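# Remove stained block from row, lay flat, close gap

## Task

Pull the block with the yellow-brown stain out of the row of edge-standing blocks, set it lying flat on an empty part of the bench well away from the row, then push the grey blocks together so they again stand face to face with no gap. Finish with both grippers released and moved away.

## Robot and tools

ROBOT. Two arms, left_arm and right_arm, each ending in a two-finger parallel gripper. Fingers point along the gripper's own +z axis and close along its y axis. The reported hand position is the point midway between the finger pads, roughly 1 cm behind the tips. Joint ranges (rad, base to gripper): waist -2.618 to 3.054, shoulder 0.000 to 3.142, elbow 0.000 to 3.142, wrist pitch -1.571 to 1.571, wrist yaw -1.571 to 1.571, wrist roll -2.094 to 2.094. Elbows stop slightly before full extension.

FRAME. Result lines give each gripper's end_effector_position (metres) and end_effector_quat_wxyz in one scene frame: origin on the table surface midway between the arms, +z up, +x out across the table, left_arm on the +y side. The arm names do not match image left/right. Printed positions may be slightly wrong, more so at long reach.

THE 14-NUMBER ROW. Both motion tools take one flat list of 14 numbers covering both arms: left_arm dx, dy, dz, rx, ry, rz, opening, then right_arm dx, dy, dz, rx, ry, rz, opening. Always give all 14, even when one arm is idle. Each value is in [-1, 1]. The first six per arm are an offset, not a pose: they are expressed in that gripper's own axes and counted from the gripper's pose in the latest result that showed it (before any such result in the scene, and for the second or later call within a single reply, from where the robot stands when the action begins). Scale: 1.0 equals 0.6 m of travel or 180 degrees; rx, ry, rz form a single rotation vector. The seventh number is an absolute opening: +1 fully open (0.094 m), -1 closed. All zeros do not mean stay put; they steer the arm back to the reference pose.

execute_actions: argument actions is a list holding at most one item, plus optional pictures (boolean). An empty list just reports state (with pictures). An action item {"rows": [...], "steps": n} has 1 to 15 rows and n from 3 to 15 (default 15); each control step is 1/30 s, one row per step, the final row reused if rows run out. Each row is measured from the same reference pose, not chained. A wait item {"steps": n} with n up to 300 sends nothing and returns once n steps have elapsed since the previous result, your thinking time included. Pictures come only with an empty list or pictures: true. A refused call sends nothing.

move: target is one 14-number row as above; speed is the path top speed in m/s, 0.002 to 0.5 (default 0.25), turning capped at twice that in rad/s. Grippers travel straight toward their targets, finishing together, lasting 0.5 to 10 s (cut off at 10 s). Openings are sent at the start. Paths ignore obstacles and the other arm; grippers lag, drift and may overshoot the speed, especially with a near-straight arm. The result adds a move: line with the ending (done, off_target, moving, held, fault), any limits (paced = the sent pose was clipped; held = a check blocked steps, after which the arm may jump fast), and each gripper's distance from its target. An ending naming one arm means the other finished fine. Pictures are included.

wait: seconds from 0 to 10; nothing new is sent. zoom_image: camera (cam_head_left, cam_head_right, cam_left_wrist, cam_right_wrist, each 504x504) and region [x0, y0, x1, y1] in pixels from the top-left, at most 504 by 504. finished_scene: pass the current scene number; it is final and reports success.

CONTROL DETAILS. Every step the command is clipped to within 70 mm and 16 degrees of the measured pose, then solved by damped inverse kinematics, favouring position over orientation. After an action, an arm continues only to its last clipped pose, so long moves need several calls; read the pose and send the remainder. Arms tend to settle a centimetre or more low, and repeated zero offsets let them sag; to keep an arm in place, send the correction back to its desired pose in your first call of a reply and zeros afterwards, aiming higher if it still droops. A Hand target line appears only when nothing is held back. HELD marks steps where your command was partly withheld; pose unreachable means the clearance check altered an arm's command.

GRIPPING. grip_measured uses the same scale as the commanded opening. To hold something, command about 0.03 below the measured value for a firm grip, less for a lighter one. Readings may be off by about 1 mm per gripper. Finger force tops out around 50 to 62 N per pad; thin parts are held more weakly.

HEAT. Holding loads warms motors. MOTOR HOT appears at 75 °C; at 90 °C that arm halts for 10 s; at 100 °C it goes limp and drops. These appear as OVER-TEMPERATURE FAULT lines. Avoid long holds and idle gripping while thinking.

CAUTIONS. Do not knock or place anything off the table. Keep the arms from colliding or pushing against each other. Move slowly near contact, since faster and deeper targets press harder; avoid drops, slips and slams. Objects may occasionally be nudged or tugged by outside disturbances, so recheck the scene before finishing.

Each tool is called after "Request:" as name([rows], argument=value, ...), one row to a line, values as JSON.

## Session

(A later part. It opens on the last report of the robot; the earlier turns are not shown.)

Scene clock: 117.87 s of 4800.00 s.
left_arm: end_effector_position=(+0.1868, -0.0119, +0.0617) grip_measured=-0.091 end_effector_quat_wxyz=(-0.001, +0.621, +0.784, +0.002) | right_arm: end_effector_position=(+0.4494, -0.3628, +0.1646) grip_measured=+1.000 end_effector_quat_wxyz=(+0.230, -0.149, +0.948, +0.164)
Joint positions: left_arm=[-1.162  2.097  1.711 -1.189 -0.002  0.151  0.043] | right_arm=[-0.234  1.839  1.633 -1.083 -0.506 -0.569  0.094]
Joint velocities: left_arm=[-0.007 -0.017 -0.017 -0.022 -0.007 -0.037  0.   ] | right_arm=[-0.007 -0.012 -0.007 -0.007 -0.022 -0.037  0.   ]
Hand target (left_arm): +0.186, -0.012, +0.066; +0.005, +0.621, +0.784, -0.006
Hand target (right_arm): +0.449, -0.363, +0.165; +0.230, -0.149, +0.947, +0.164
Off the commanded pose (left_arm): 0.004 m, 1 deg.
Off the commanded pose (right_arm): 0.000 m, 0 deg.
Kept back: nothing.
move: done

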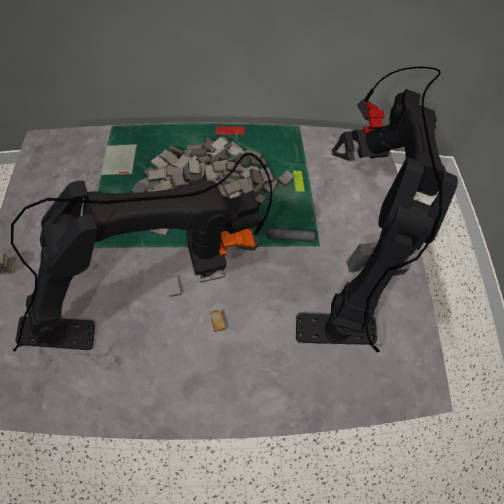

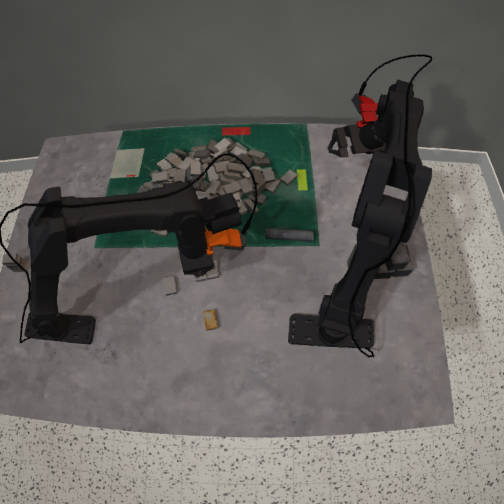

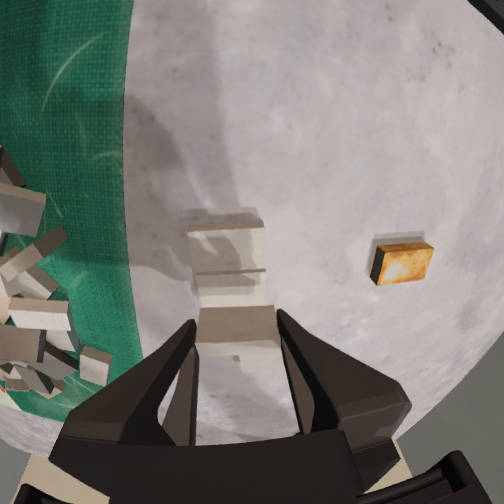

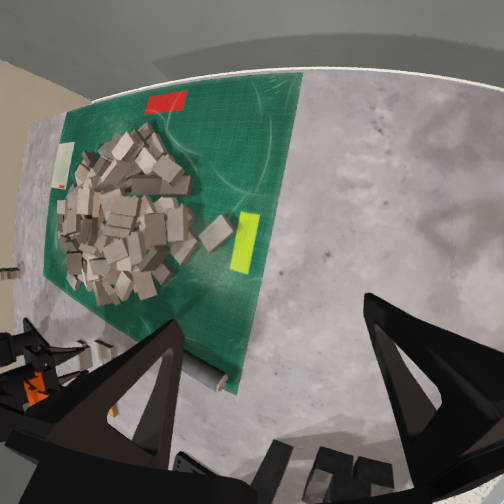

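Request:
move(target=[0.06,0,-0.1,0,0,0,-0.2,0,0,0,0,0,0,1])

Scene clock: 119.03 s of 4800.00 s.
left_arm: end_effector_position=(+0.1747, +0.0180, +0.1164) grip_measured=-0.091 end_effector_quat_wxyz=(-0.001, +0.621, +0.784, +0.001) | right_arm: end_effector_position=(+0.4494, -0.3629, +0.1645) grip_measured=+1.000 end_effector_quat_wxyz=(+0.230, -0.149, +0.948, +0.163)
Joint positions: left_arm=[-1.162  1.948  1.711 -1.336 -0.002  0.153  0.043] | right_arm=[-0.234  1.839  1.633 -1.083 -0.505 -0.569  0.094]
Joint velocities: left_arm=[-0.002  0.007  0.012 -0.022  0.022  0.037 -0.   ] | right_arm=[-0.002 -0.012  0.007  0.022 -0.022  0.066  0.   ]
Hand target (left_arm): +0.178, +0.022, +0.122; -0.002, +0.621, +0.784, +0.002
Hand target (right_arm): +0.449, -0.363, +0.165; +0.230, -0.149, +0.948, +0.164
Off the commanded pose (left_arm): 0.008 m, 0 deg.
Off the commanded pose (right_arm): 0.000 m, 0 deg.
Kept back: nothing.
move: done

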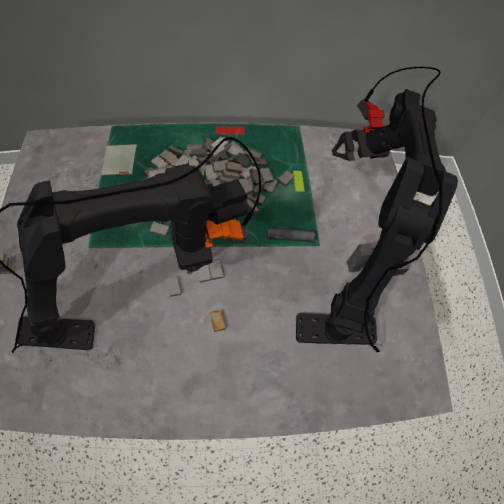

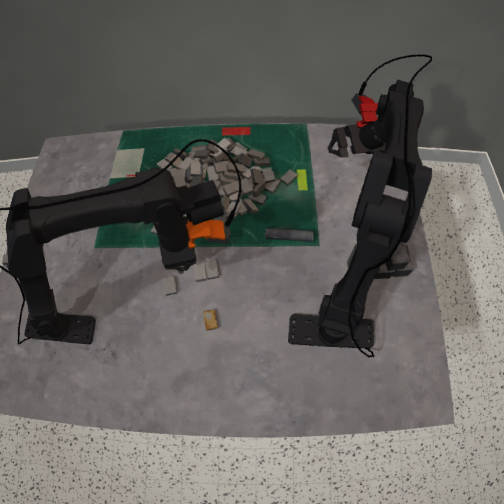

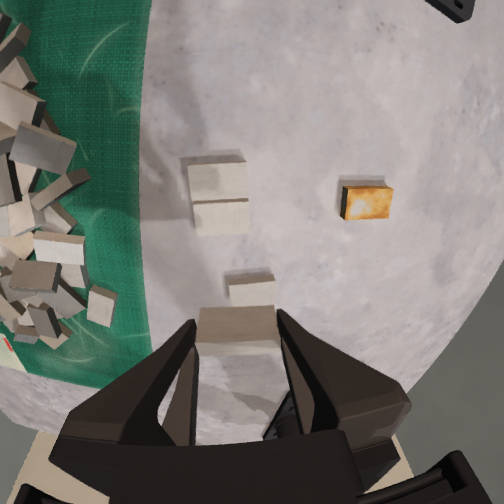

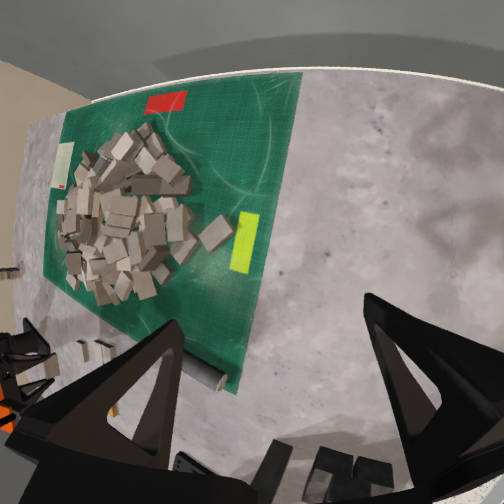

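Request:
move(target=[-0.012,-0.088,0.08,0,0,0,-0.2,0,0,0,0,0,0,1])

Request:
move(target=[0,0,0.075,0,0,0,-0.2,0,0,0,0,0,0,1], speed=0.08)

Scene clock: 120.50 s of 4800.00 s.
left_arm: end_effector_position=(+0.1253, -0.0020, +0.0749) grip_measured=-0.091 end_effector_quat_wxyz=(+0.002, +0.626, +0.780, -0.003) | right_arm: end_effector_position=(+0.4494, -0.3631, +0.1644) grip_measured=+1.000 end_effector_quat_wxyz=(+0.230, -0.149, +0.948, +0.163)
Joint positions: left_arm=[-1.304  1.967  1.572 -1.17   0.001  0.023  0.043] | right_arm=[-0.234  1.839  1.633 -1.083 -0.503 -0.569  0.094]
Joint velocities: left_arm=[ 0.007  0.002  0.002  0.007 -0.051 -0.022  0.   ] | right_arm=[-0.012 -0.017  0.012 -0.037 -0.007 -0.037  0.   ]
Hand target (left_arm): +0.125, -0.001, +0.068; -0.002, +0.621, +0.783, +0.001
Hand target (right_arm): +0.449, -0.363, +0.164; +0.230, -0.149, +0.948, +0.163
Off the commanded pose (left_arm): 0.007 m, 1 deg.
Off the commanded pose (right_arm): 0.000 m, 0 deg.
Kept back: nothing.
move: done

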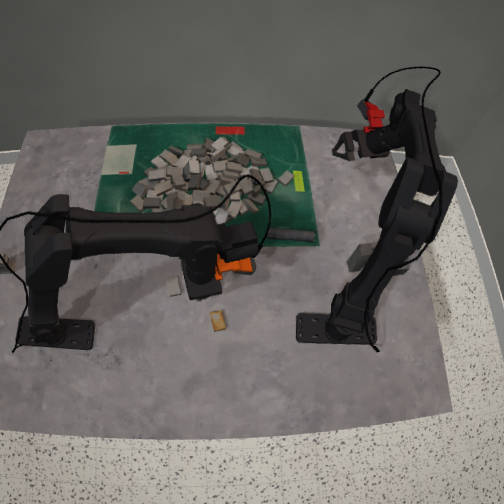

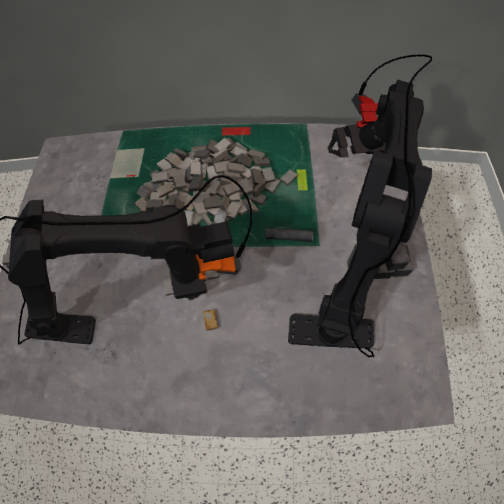

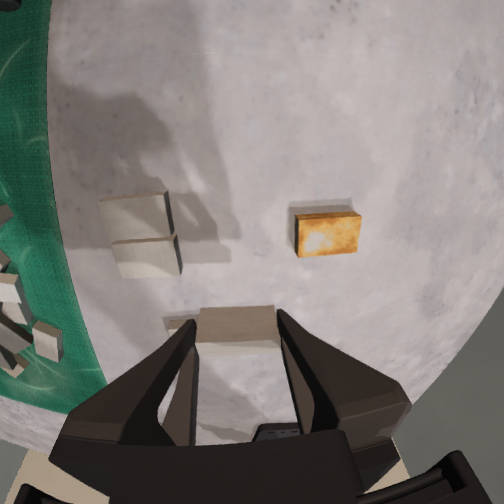

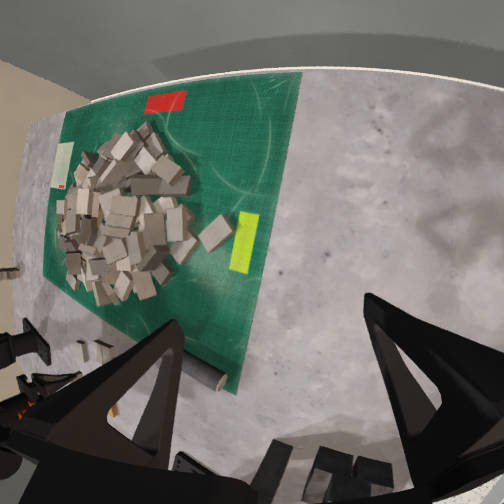

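Scene clock: 121.57 s of 4800.00 s.
left_arm: end_effector_position=(+0.1257, -0.0037, +0.0365) grip_measured=-0.091 end_effector_quat_wxyz=(+0.005, +0.626, +0.780, -0.005) | right_arm: end_effector_position=(+0.4493, -0.3633, +0.1643) grip_measured=+1.000 end_effector_quat_wxyz=(+0.230, -0.149, +0.948, +0.162)
Joint positions: left_arm=[-1.304  1.999  1.461 -1.019  0.001  0.023  0.043] | right_arm=[-0.234  1.839  1.633 -1.083 -0.502 -0.569  0.094]
Joint velocities: left_arm=[ 0.012 -0.027  0.017  0.022  0.037 -0.037 -0.   ] | right_arm=[-0.007 -0.017 -0.017  0.037 -0.051 -0.051  0.   ]
Hand target (left_arm): +0.126, -0.002, +0.030; +0.002, +0.626, +0.780, -0.002
Hand target (right_arm): +0.449, -0.363, +0.164; +0.230, -0.149, +0.948, +0.163
Off the commanded pose (left_arm): 0.007 m, 0 deg.
Off the commanded pose (right_arm): 0.000 m, 0 deg.
Kept back: nothing.
move: done

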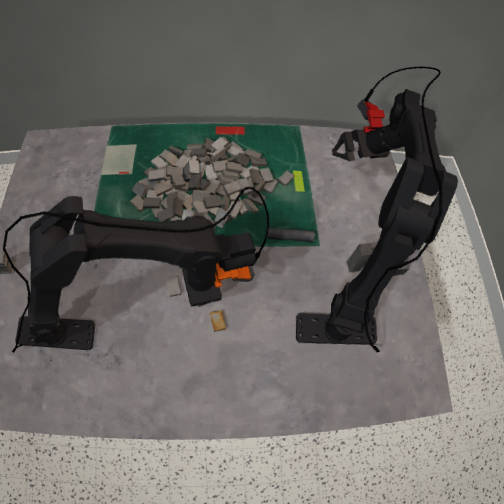

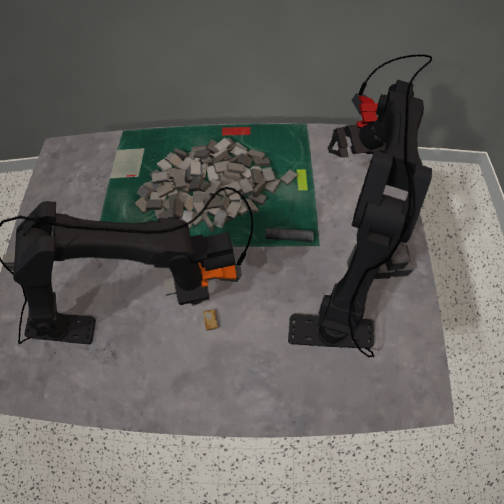

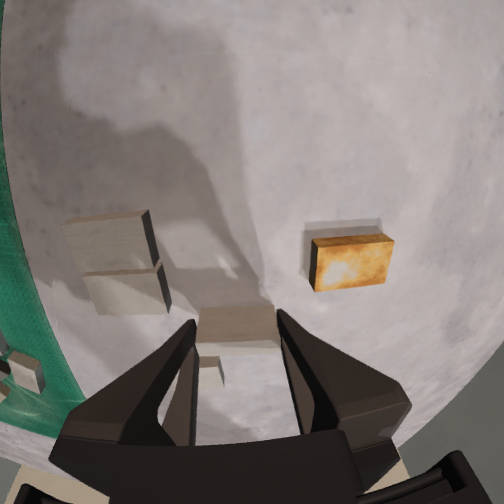

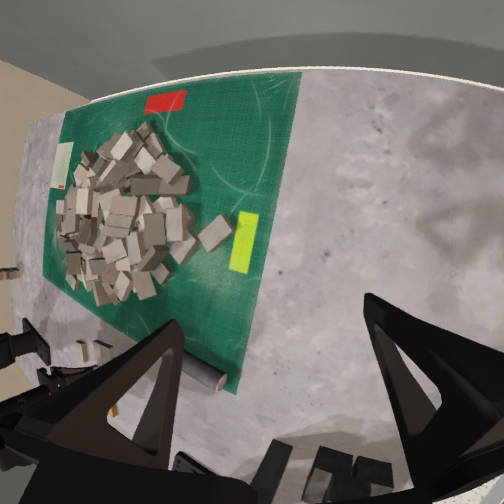

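Request:
move(target=[0,0,0.018,0,0,0,-0.2,0,0,0,0,0,0,1], speed=0.05)

Request:
move(target=[0,0,0,0,0,0,0.5,0,0,0,0,0,0,1])

Request:
move(target=[0,0,-0.12,0,0,0,0.5,0,0,0,0,0,0,1])

Scene clock: 122.53 s of 4800.00 s.
left_arm: end_effector_position=(+0.1271, -0.0093, +0.0367) grip_measured=-0.091 end_effector_quat_wxyz=(+0.014, +0.626, +0.780, -0.012) | right_arm: end_effector_position=(+0.4493, -0.3634, +0.1642) grip_measured=+1.000 end_effector_quat_wxyz=(+0.229, -0.149, +0.948, +0.162)
Joint positions: left_arm=[-1.304  1.999  1.461 -0.996  0.001  0.023  0.043] | right_arm=[-0.234  1.839  1.633 -1.083 -0.502 -0.569  0.094]
Joint velocities: left_arm=[-0.017  0.017 -0.022 -0.022 -0.007 -0.037 -0.001] | right_arm=[-0.007  0.012  0.012 -0.051  0.066 -0.007  0.   ]
Hand target (left_arm): +0.126, -0.004, +0.026; +0.005, +0.626, +0.780, -0.005
Hand target (right_arm): +0.449, -0.363, +0.164; +0.230, -0.149, +0.948, +0.163
Off the commanded pose (left_arm): 0.012 m, 1 deg.
Off the commanded pose (right_arm): 0.000 m, 0 deg.
Kept back: nothing.
move: off_target (left_arm)

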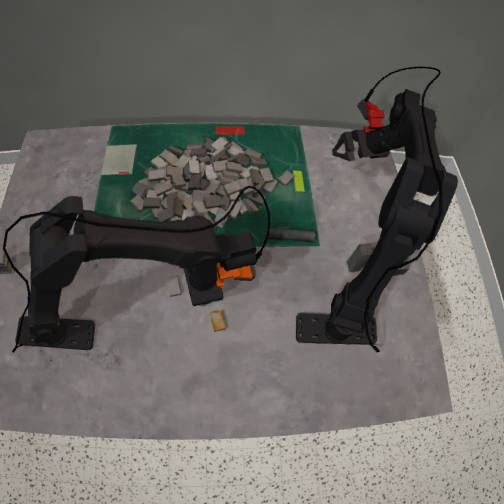

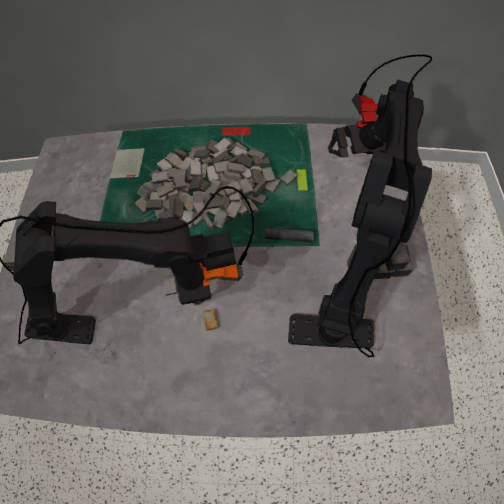

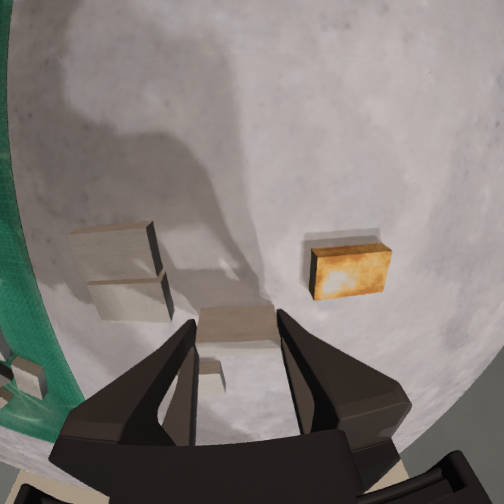

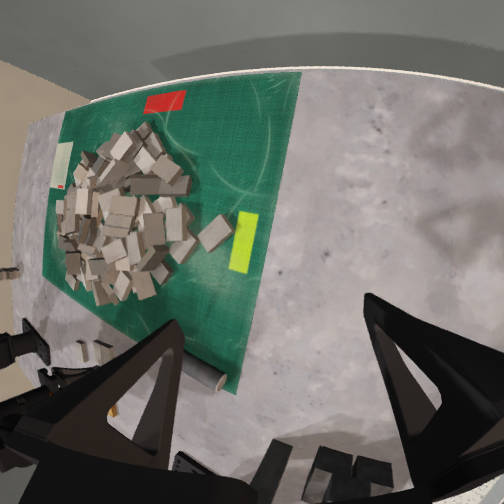

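Scene clock: 123.03 s of 4800.00 s.
left_arm: end_effector_position=(+0.1271, -0.0093, +0.0367) grip_measured=+0.497 end_effector_quat_wxyz=(+0.014, +0.626, +0.780, -0.012) | right_arm: end_effector_position=(+0.4493, -0.3636, +0.1641) grip_measured=+1.000 end_effector_quat_wxyz=(+0.229, -0.149, +0.948, +0.162)
Joint positions: left_arm=[-1.304  1.999  1.461 -0.996  0.001  0.023  0.07 ] | right_arm=[-0.234  1.839  1.633 -1.083 -0.5   -0.569  0.094]
Joint velocities: left_arm=[-0.002  0.017  0.007 -0.007 -0.051 -0.022 -0.001] | right_arm=[-0.007  0.012 -0.007 -0.022 -0.051  0.007  0.   ]
Hand target (left_arm): +0.127, -0.009, +0.037; +0.014, +0.626, +0.780, -0.012
Hand target (right_arm): +0.449, -0.363, +0.164; +0.229, -0.149, +0.948, +0.162
Off the commanded pose (left_arm): 0.000 m, 0 deg.
Off the commanded pose (right_arm): 0.000 m, 0 deg.
Kept back: nothing.
move: done

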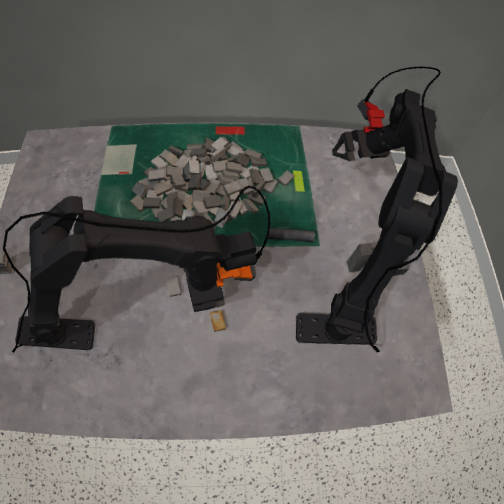

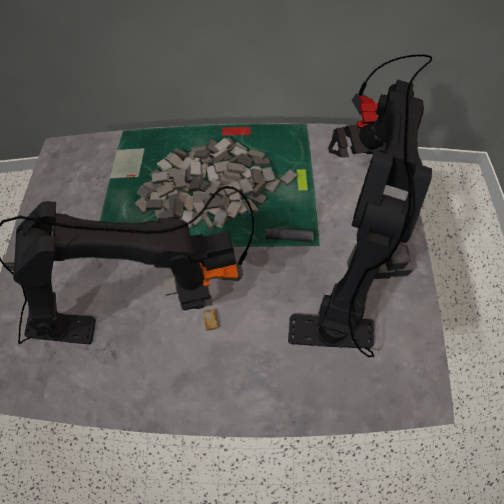

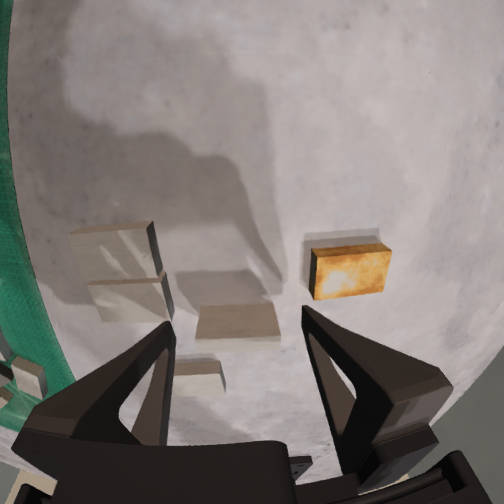

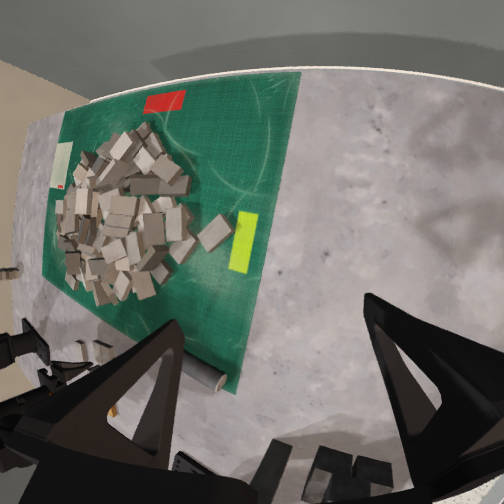

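Scene clock: 124.10 s of 4800.00 s.
left_arm: end_effector_position=(+0.1266, -0.0071, +0.1029) grip_measured=+0.497 end_effector_quat_wxyz=(+0.014, +0.626, +0.780, -0.012) | right_arm: end_effector_position=(+0.4492, -0.3638, +0.1640) grip_measured=+1.000 end_effector_quat_wxyz=(+0.229, -0.149, +0.948, +0.161)
Joint positions: left_arm=[-1.304  1.946  1.654 -1.242  0.001  0.023  0.07 ] | right_arm=[-0.234  1.839  1.633 -1.083 -0.499 -0.569  0.094]
Joint velocities: left_arm=[-0.007  0.007  0.007  0.007 -0.022  0.007  0.   ] | right_arm=[-0.002  0.007  0.012  0.051 -0.007  0.007  0.   ]
Hand target (left_arm): +0.126, -0.007, +0.109; +0.015, +0.626, +0.780, -0.012
Hand target (right_arm): +0.449, -0.364, +0.164; +0.229, -0.149, +0.948, +0.162
Off the commanded pose (left_arm): 0.006 m, 0 deg.
Off the commanded pose (right_arm): 0.000 m, 0 deg.
Kept back: nothing.
move: done

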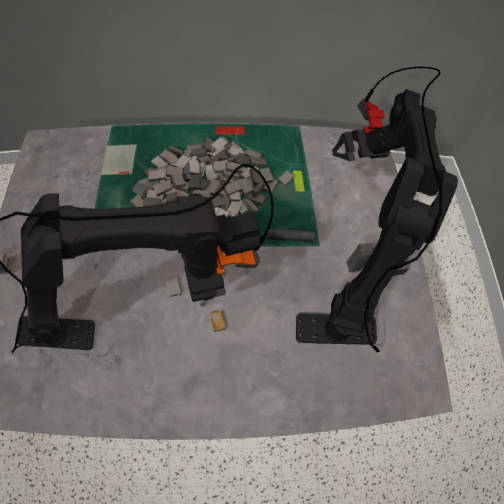

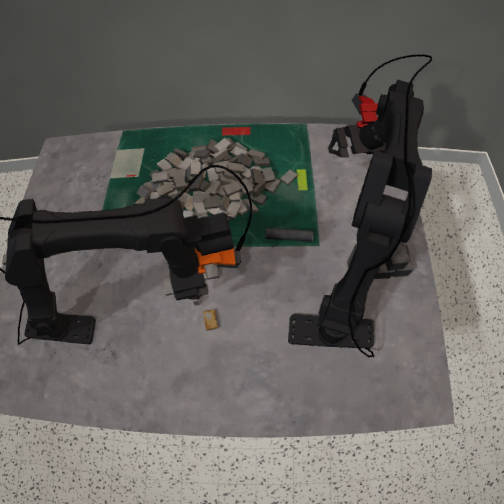

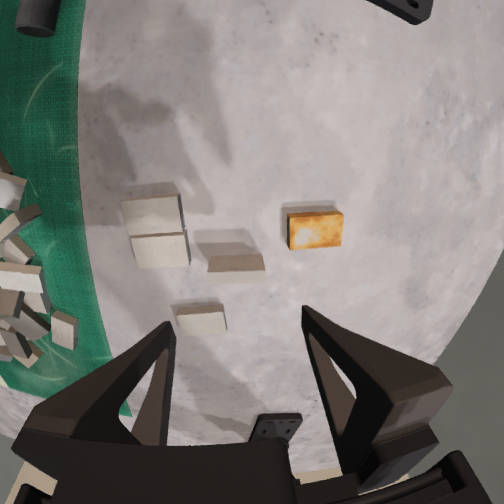

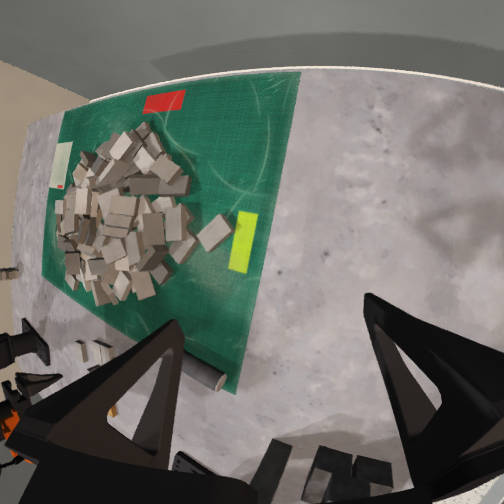

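Request:
move(target=[0.093,0.063,0.06,0,0,0,0.5,0,0,0,0,0,0,1])

Scene clock: 125.40 s of 4800.00 s.
left_arm: end_effector_position=(+0.1513, +0.0527, +0.0643) grip_measured=+0.497 end_effector_quat_wxyz=(+0.009, +0.624, +0.782, -0.006) | right_arm: end_effector_position=(+0.4492, -0.3639, +0.1640) grip_measured=+1.000 end_effector_quat_wxyz=(+0.229, -0.148, +0.949, +0.161)
Joint positions: left_arm=[-1.187  1.795  1.301 -1.056  0.001  0.134  0.07 ] | right_arm=[-0.234  1.839  1.633 -1.083 -0.498 -0.569  0.094]
Joint velocities: left_arm=[-0.002 -0.002  0.012  0.051 -0.051 -0.007 -0.   ] | right_arm=[-0.002  0.007 -0.007 -0.051  0.022 -0.022  0.   ]
Hand target (left_arm): +0.152, +0.054, +0.066; +0.015, +0.626, +0.780, -0.011
Hand target (right_arm): +0.449, -0.364, +0.164; +0.229, -0.149, +0.948, +0.161
Off the commanded pose (left_arm): 0.002 m, 1 deg.
Off the commanded pose (right_arm): 0.000 m, 0 deg.
Kept back: nothing.
move: done

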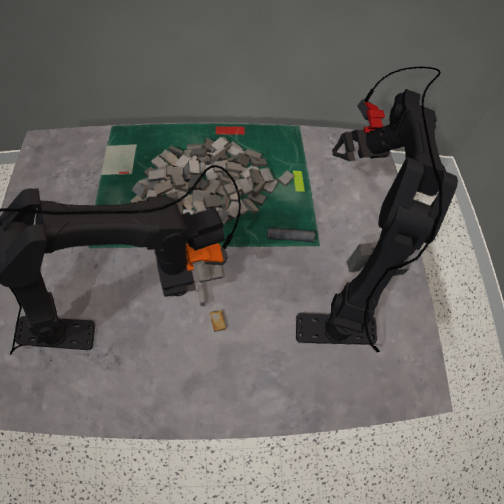

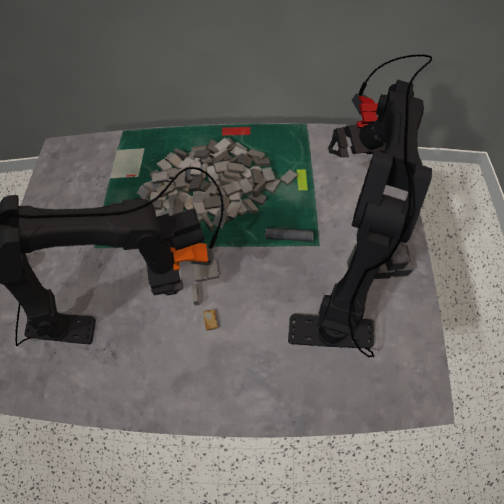

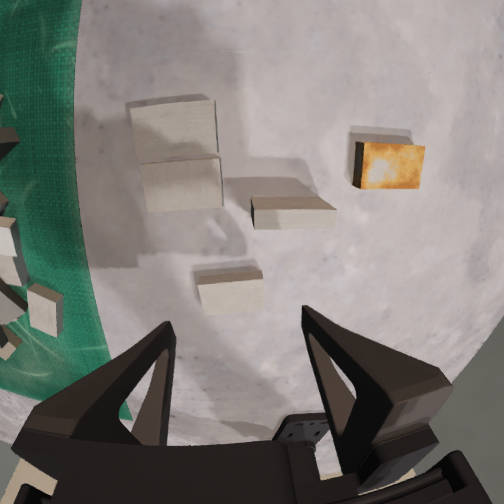

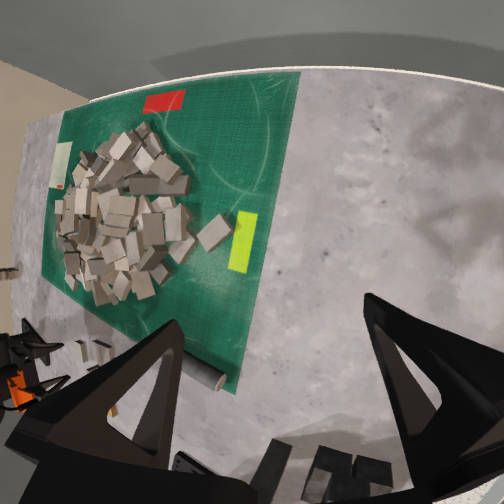

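Request:
move(target=[0.006,0,0.085,0,0,0,0.5,0,0,0,0,0,0,1], speed=0.08)

Request:
move(target=[0,0,0,0,0,0,-0.2,0,0,0,0,0,0,1])

Scene clock: 126.83 s of 4800.00 s.
left_arm: end_effector_position=(+0.1516, +0.0519, +0.0216) grip_measured=+0.497 end_effector_quat_wxyz=(+0.016, +0.624, +0.781, -0.010) | right_arm: end_effector_position=(+0.4492, -0.3641, +0.1639) grip_measured=+1.000 end_effector_quat_wxyz=(+0.229, -0.148, +0.949, +0.160)
Joint positions: left_arm=[-1.187  1.838  1.175 -0.871  0.001  0.134  0.07 ] | right_arm=[-0.234  1.839  1.633 -1.083 -0.497 -0.569  0.094]
Joint velocities: left_arm=[ 0.007 -0.007 -0.022  0.037 -0.007 -0.066  0.   ] | right_arm=[-0.017  0.002 -0.002  0.007 -0.007 -0.007  0.   ]
Hand target (left_arm): +0.151, +0.056, +0.013; +0.009, +0.624, +0.782, -0.006
Hand target (right_arm): +0.449, -0.364, +0.164; +0.229, -0.148, +0.949, +0.161
Off the commanded pose (left_arm): 0.009 m, 1 deg.
Off the commanded pose (right_arm): 0.000 m, 0 deg.
Kept back: nothing.
move: done

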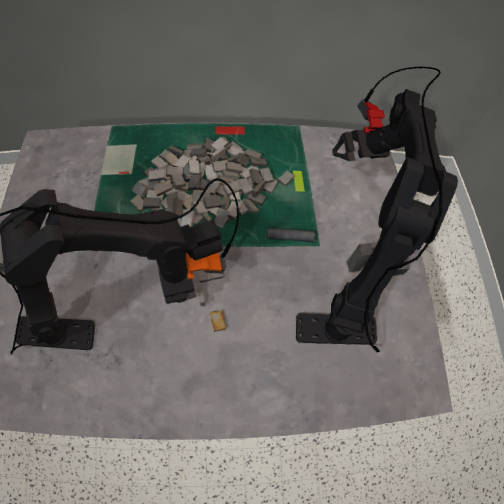

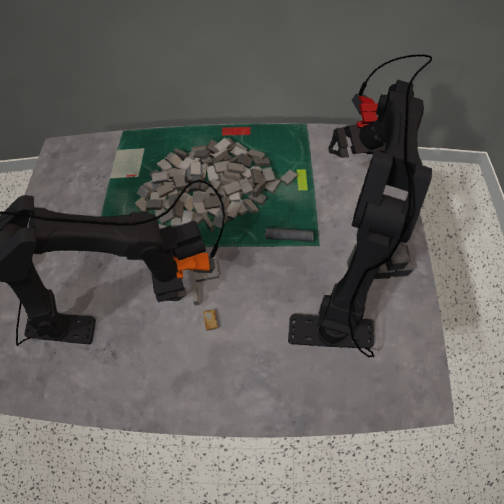

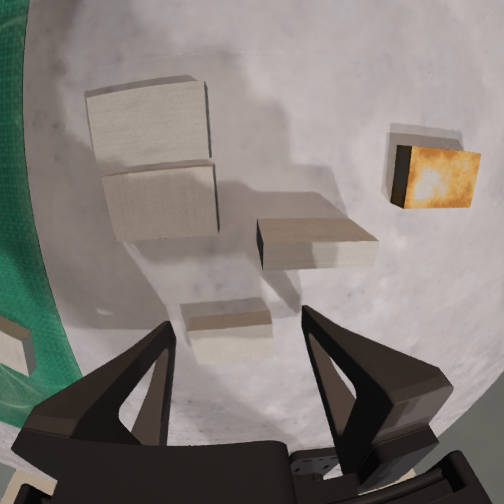

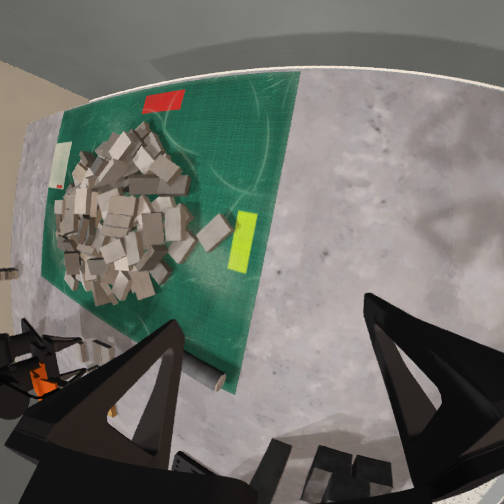

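Scene clock: 127.33 s of 4800.00 s.
left_arm: end_effector_position=(+0.1518, +0.0520, +0.0216) grip_measured=-0.098 end_effector_quat_wxyz=(+0.016, +0.624, +0.781, -0.009) | right_arm: end_effector_position=(+0.4492, -0.3642, +0.1638) grip_measured=+1.000 end_effector_quat_wxyz=(+0.228, -0.148, +0.949, +0.160)
Joint positions: left_arm=[-1.187  1.838  1.175 -0.871 -0.     0.134  0.042] | right_arm=[-0.234  1.839  1.633 -1.083 -0.497 -0.569  0.094]
Joint velocities: left_arm=[-0.012  0.022 -0.007 -0.022 -0.007 -0.066  0.001] | right_arm=[-0.007  0.007 -0.017 -0.066 -0.081 -0.066  0.   ]
Hand target (left_arm): +0.152, +0.052, +0.022; +0.016, +0.624, +0.781, -0.010
Hand target (right_arm): +0.449, -0.364, +0.164; +0.229, -0.148, +0.949, +0.160
Off the commanded pose (left_arm): 0.000 m, 0 deg.
Off the commanded pose (right_arm): 0.000 m, 0 deg.
Kept back: nothing.
move: done

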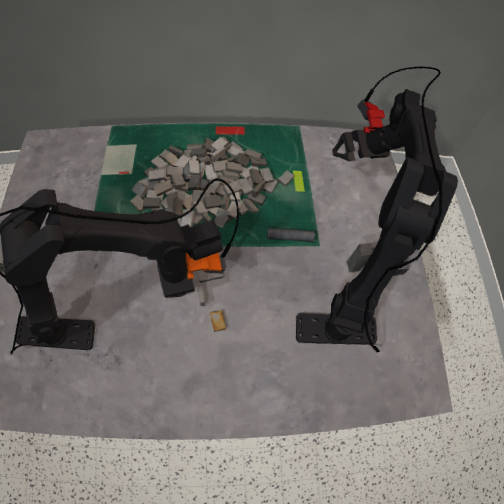

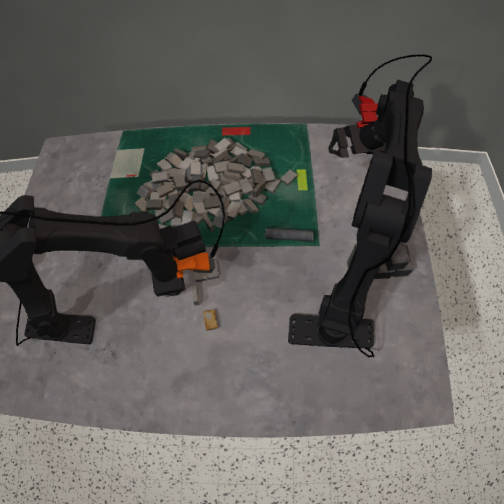

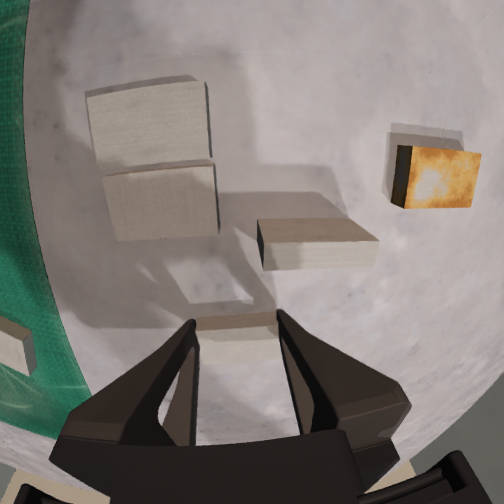

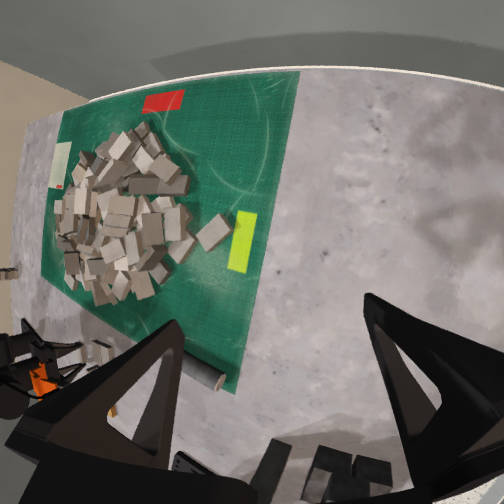

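Request:
move(target=[0,0,-0.09,0,0,0,-0.2,0,0,0,0,0,0,1])

Request:
move(target=[-0.03,-0.06,0,0,-0.47,0,-0.2,0,0,0,0,0,0,1], speed=0.15)

Scene clock: 128.70 s of 4800.00 s.
left_arm: end_effector_position=(+0.1505, +0.0555, +0.0663) grip_measured=-0.098 end_effector_quat_wxyz=(+0.011, +0.624, +0.781, -0.006) | right_arm: end_effector_position=(+0.4491, -0.3644, +0.1637) grip_measured=+1.000 end_effector_quat_wxyz=(+0.228, -0.148, +0.949, +0.159)
Joint positions: left_arm=[-1.187  1.779  1.29  -1.057 -0.     0.134  0.042] | right_arm=[-0.234  1.839  1.633 -1.083 -0.495 -0.569  0.094]
Joint velocities: left_arm=[ 0.007  0.007 -0.012 -0.007  0.022  0.007  0.   ] | right_arm=[-0.007 -0.002 -0.002  0.007  0.066 -0.081  0.   ]
Hand target (left_arm): +0.151, +0.054, +0.076; +0.016, +0.624, +0.781, -0.009
Hand target (right_arm): +0.449, -0.364, +0.164; +0.228, -0.148, +0.949, +0.160
Off the commanded pose (left_arm): 0.009 m, 1 deg.
Off the commanded pose (right_arm): 0.000 m, 0 deg.
Kept back: nothing.
move: done

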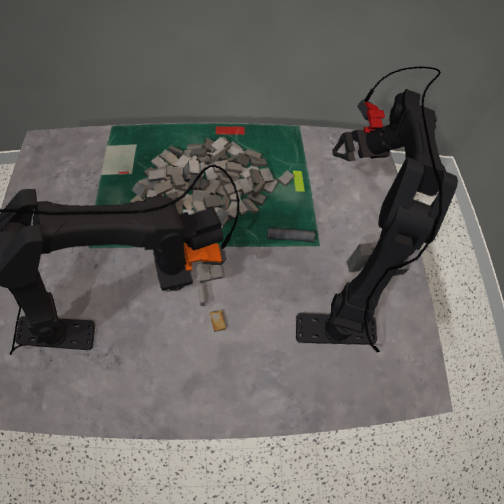

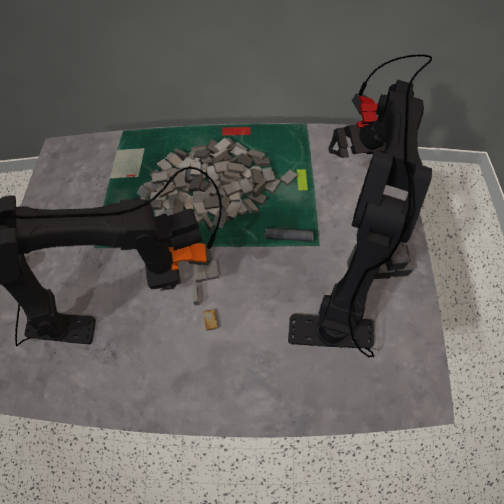

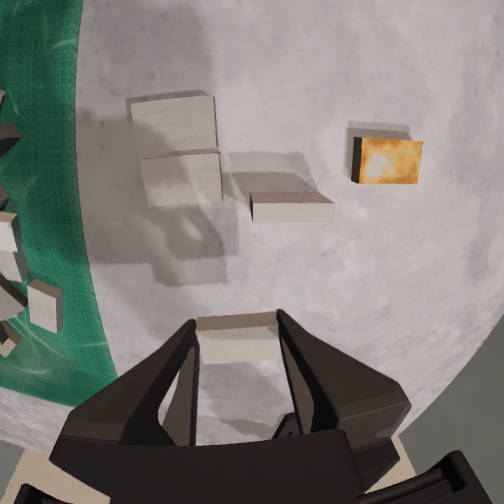

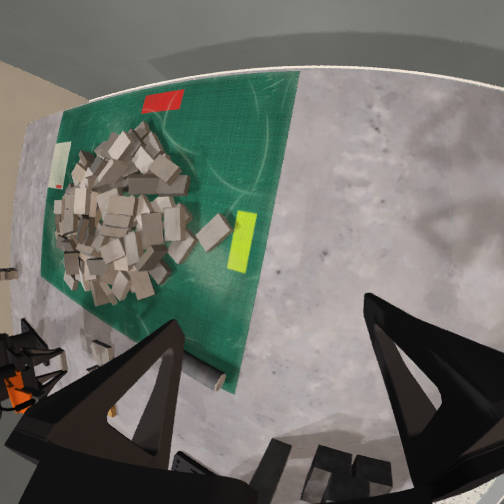

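Scene clock: 133.97 s of 4800.00 s.
left_arm: end_effector_position=(+0.1230, +0.0278, +0.0698) grip_measured=-0.098 end_effector_quat_wxyz=(+0.495, +0.494, +0.601, -0.387) | right_arm: end_effector_position=(+0.4491, -0.3645, +0.1637) grip_measured=+1.000 end_effector_quat_wxyz=(+0.228, -0.148, +0.949, +0.159)
Joint positions: left_arm=[-1.255  1.828  0.068  1.547  0.07   0.039  0.042] | right_arm=[-0.234  1.839  1.633 -1.083 -0.495 -0.569  0.094]
Joint velocities: left_arm=[ 0.007 -0.022 -0.012 -0.022 -0.037 -0.066 -0.   ] | right_arm=[ 0.012 -0.017 -0.032 -0.007  0.007 -0.007  0.   ]
Hand target (left_arm): +0.119, +0.030, +0.067; +0.491, +0.493, +0.603, -0.390
Hand target (right_arm): +0.449, -0.364, +0.164; +0.228, -0.148, +0.949, +0.160
Off the commanded pose (left_arm): 0.005 m, 8 deg.
Off the commanded pose (right_arm): 0.000 m, 0 deg.
joint sent to its limit (left arm) — the command would take joint 4 (wrist pitch) past its upper limit, so that joint was sent only as far as its limit.
Kept back: nothing.
move: off_target (left_arm)

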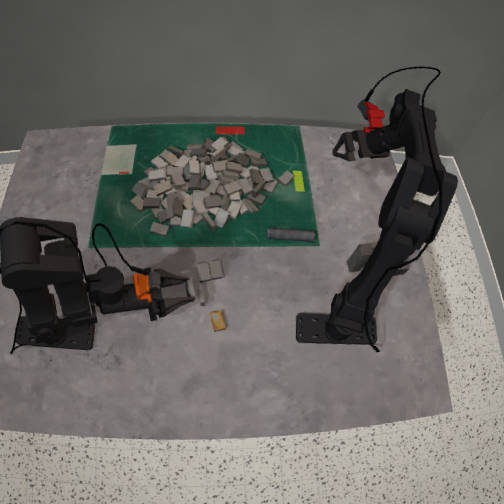

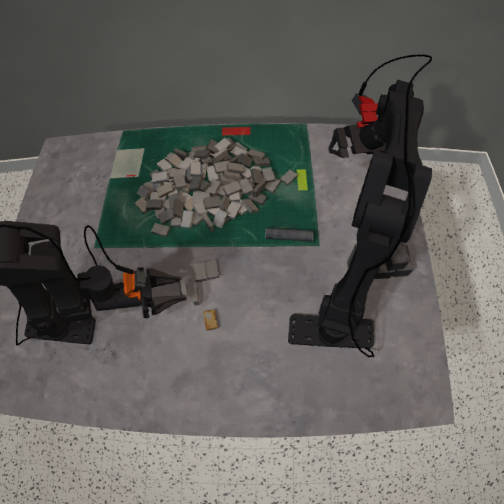

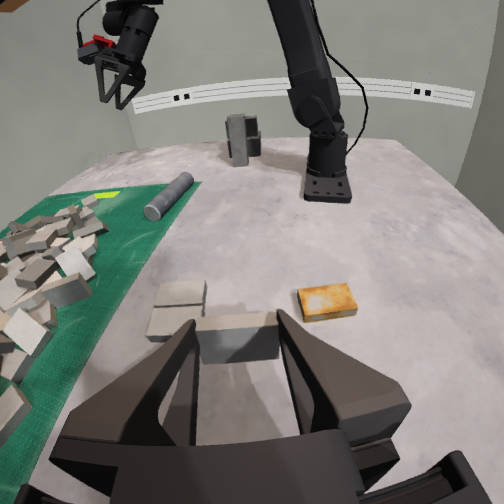

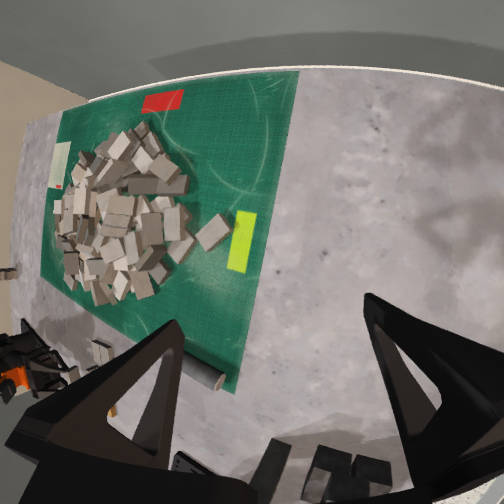

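Request:
move(target=[0.07,0,0.012,0,0,0,-0.2,0,0,0,0,0,0,1], speed=0.06)

Scene clock: 135.17 s of 4800.00 s.
left_arm: end_effector_position=(+0.1217, +0.0325, +0.0369) grip_measured=-0.098 end_effector_quat_wxyz=(+0.464, +0.510, +0.624, -0.366) | right_arm: end_effector_position=(+0.4491, -0.3647, +0.1636) grip_measured=+1.000 end_effector_quat_wxyz=(+0.228, -0.148, +0.949, +0.159)
Joint positions: left_arm=[-1.255  1.957  0.074  1.578  0.069  0.039  0.042] | right_arm=[-0.234  1.839  1.633 -1.083 -0.493 -0.569  0.094]
Joint velocities: left_arm=[ 0.007 -0.012  0.007 -0.007 -0.022 -0.037 -0.   ] | right_arm=[-0.012 -0.017  0.012 -0.022 -0.022 -0.037  0.   ]
Hand target (left_arm): +0.123, +0.030, +0.028; +0.458, +0.516, +0.628, -0.360
Hand target (right_arm): +0.449, -0.365, +0.164; +0.228, -0.148, +0.949, +0.159
Off the commanded pose (left_arm): 0.010 m, 5 deg.
Off the commanded pose (right_arm): 0.000 m, 0 deg.
joint sent to its limit (left arm) — the command would take joint 4 (wrist pitch) past its upper limit, so that joint was sent only as far as its limit.
Kept back: nothing.
move: off_target (left_arm)

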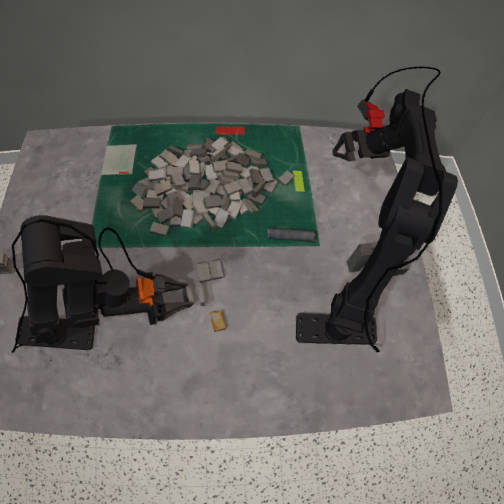

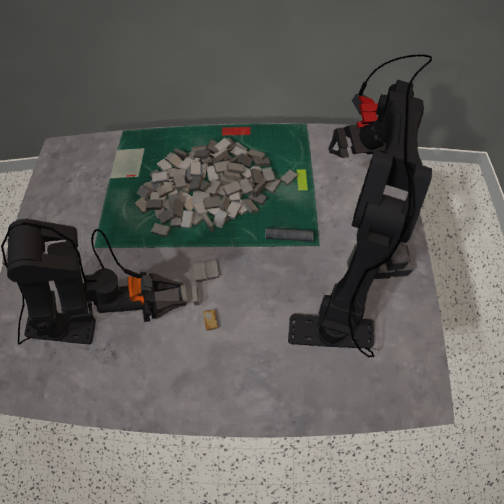

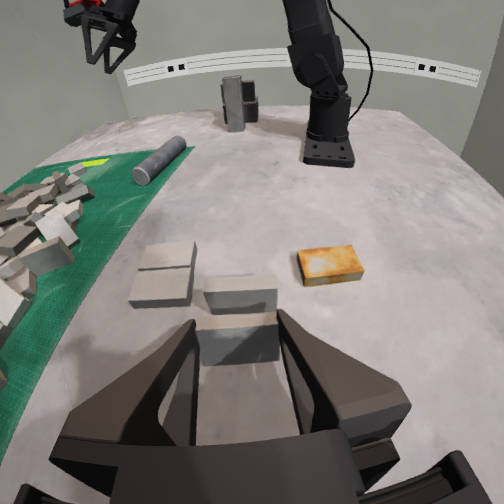

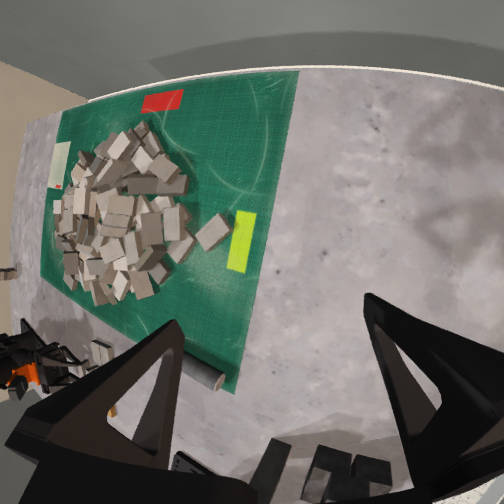

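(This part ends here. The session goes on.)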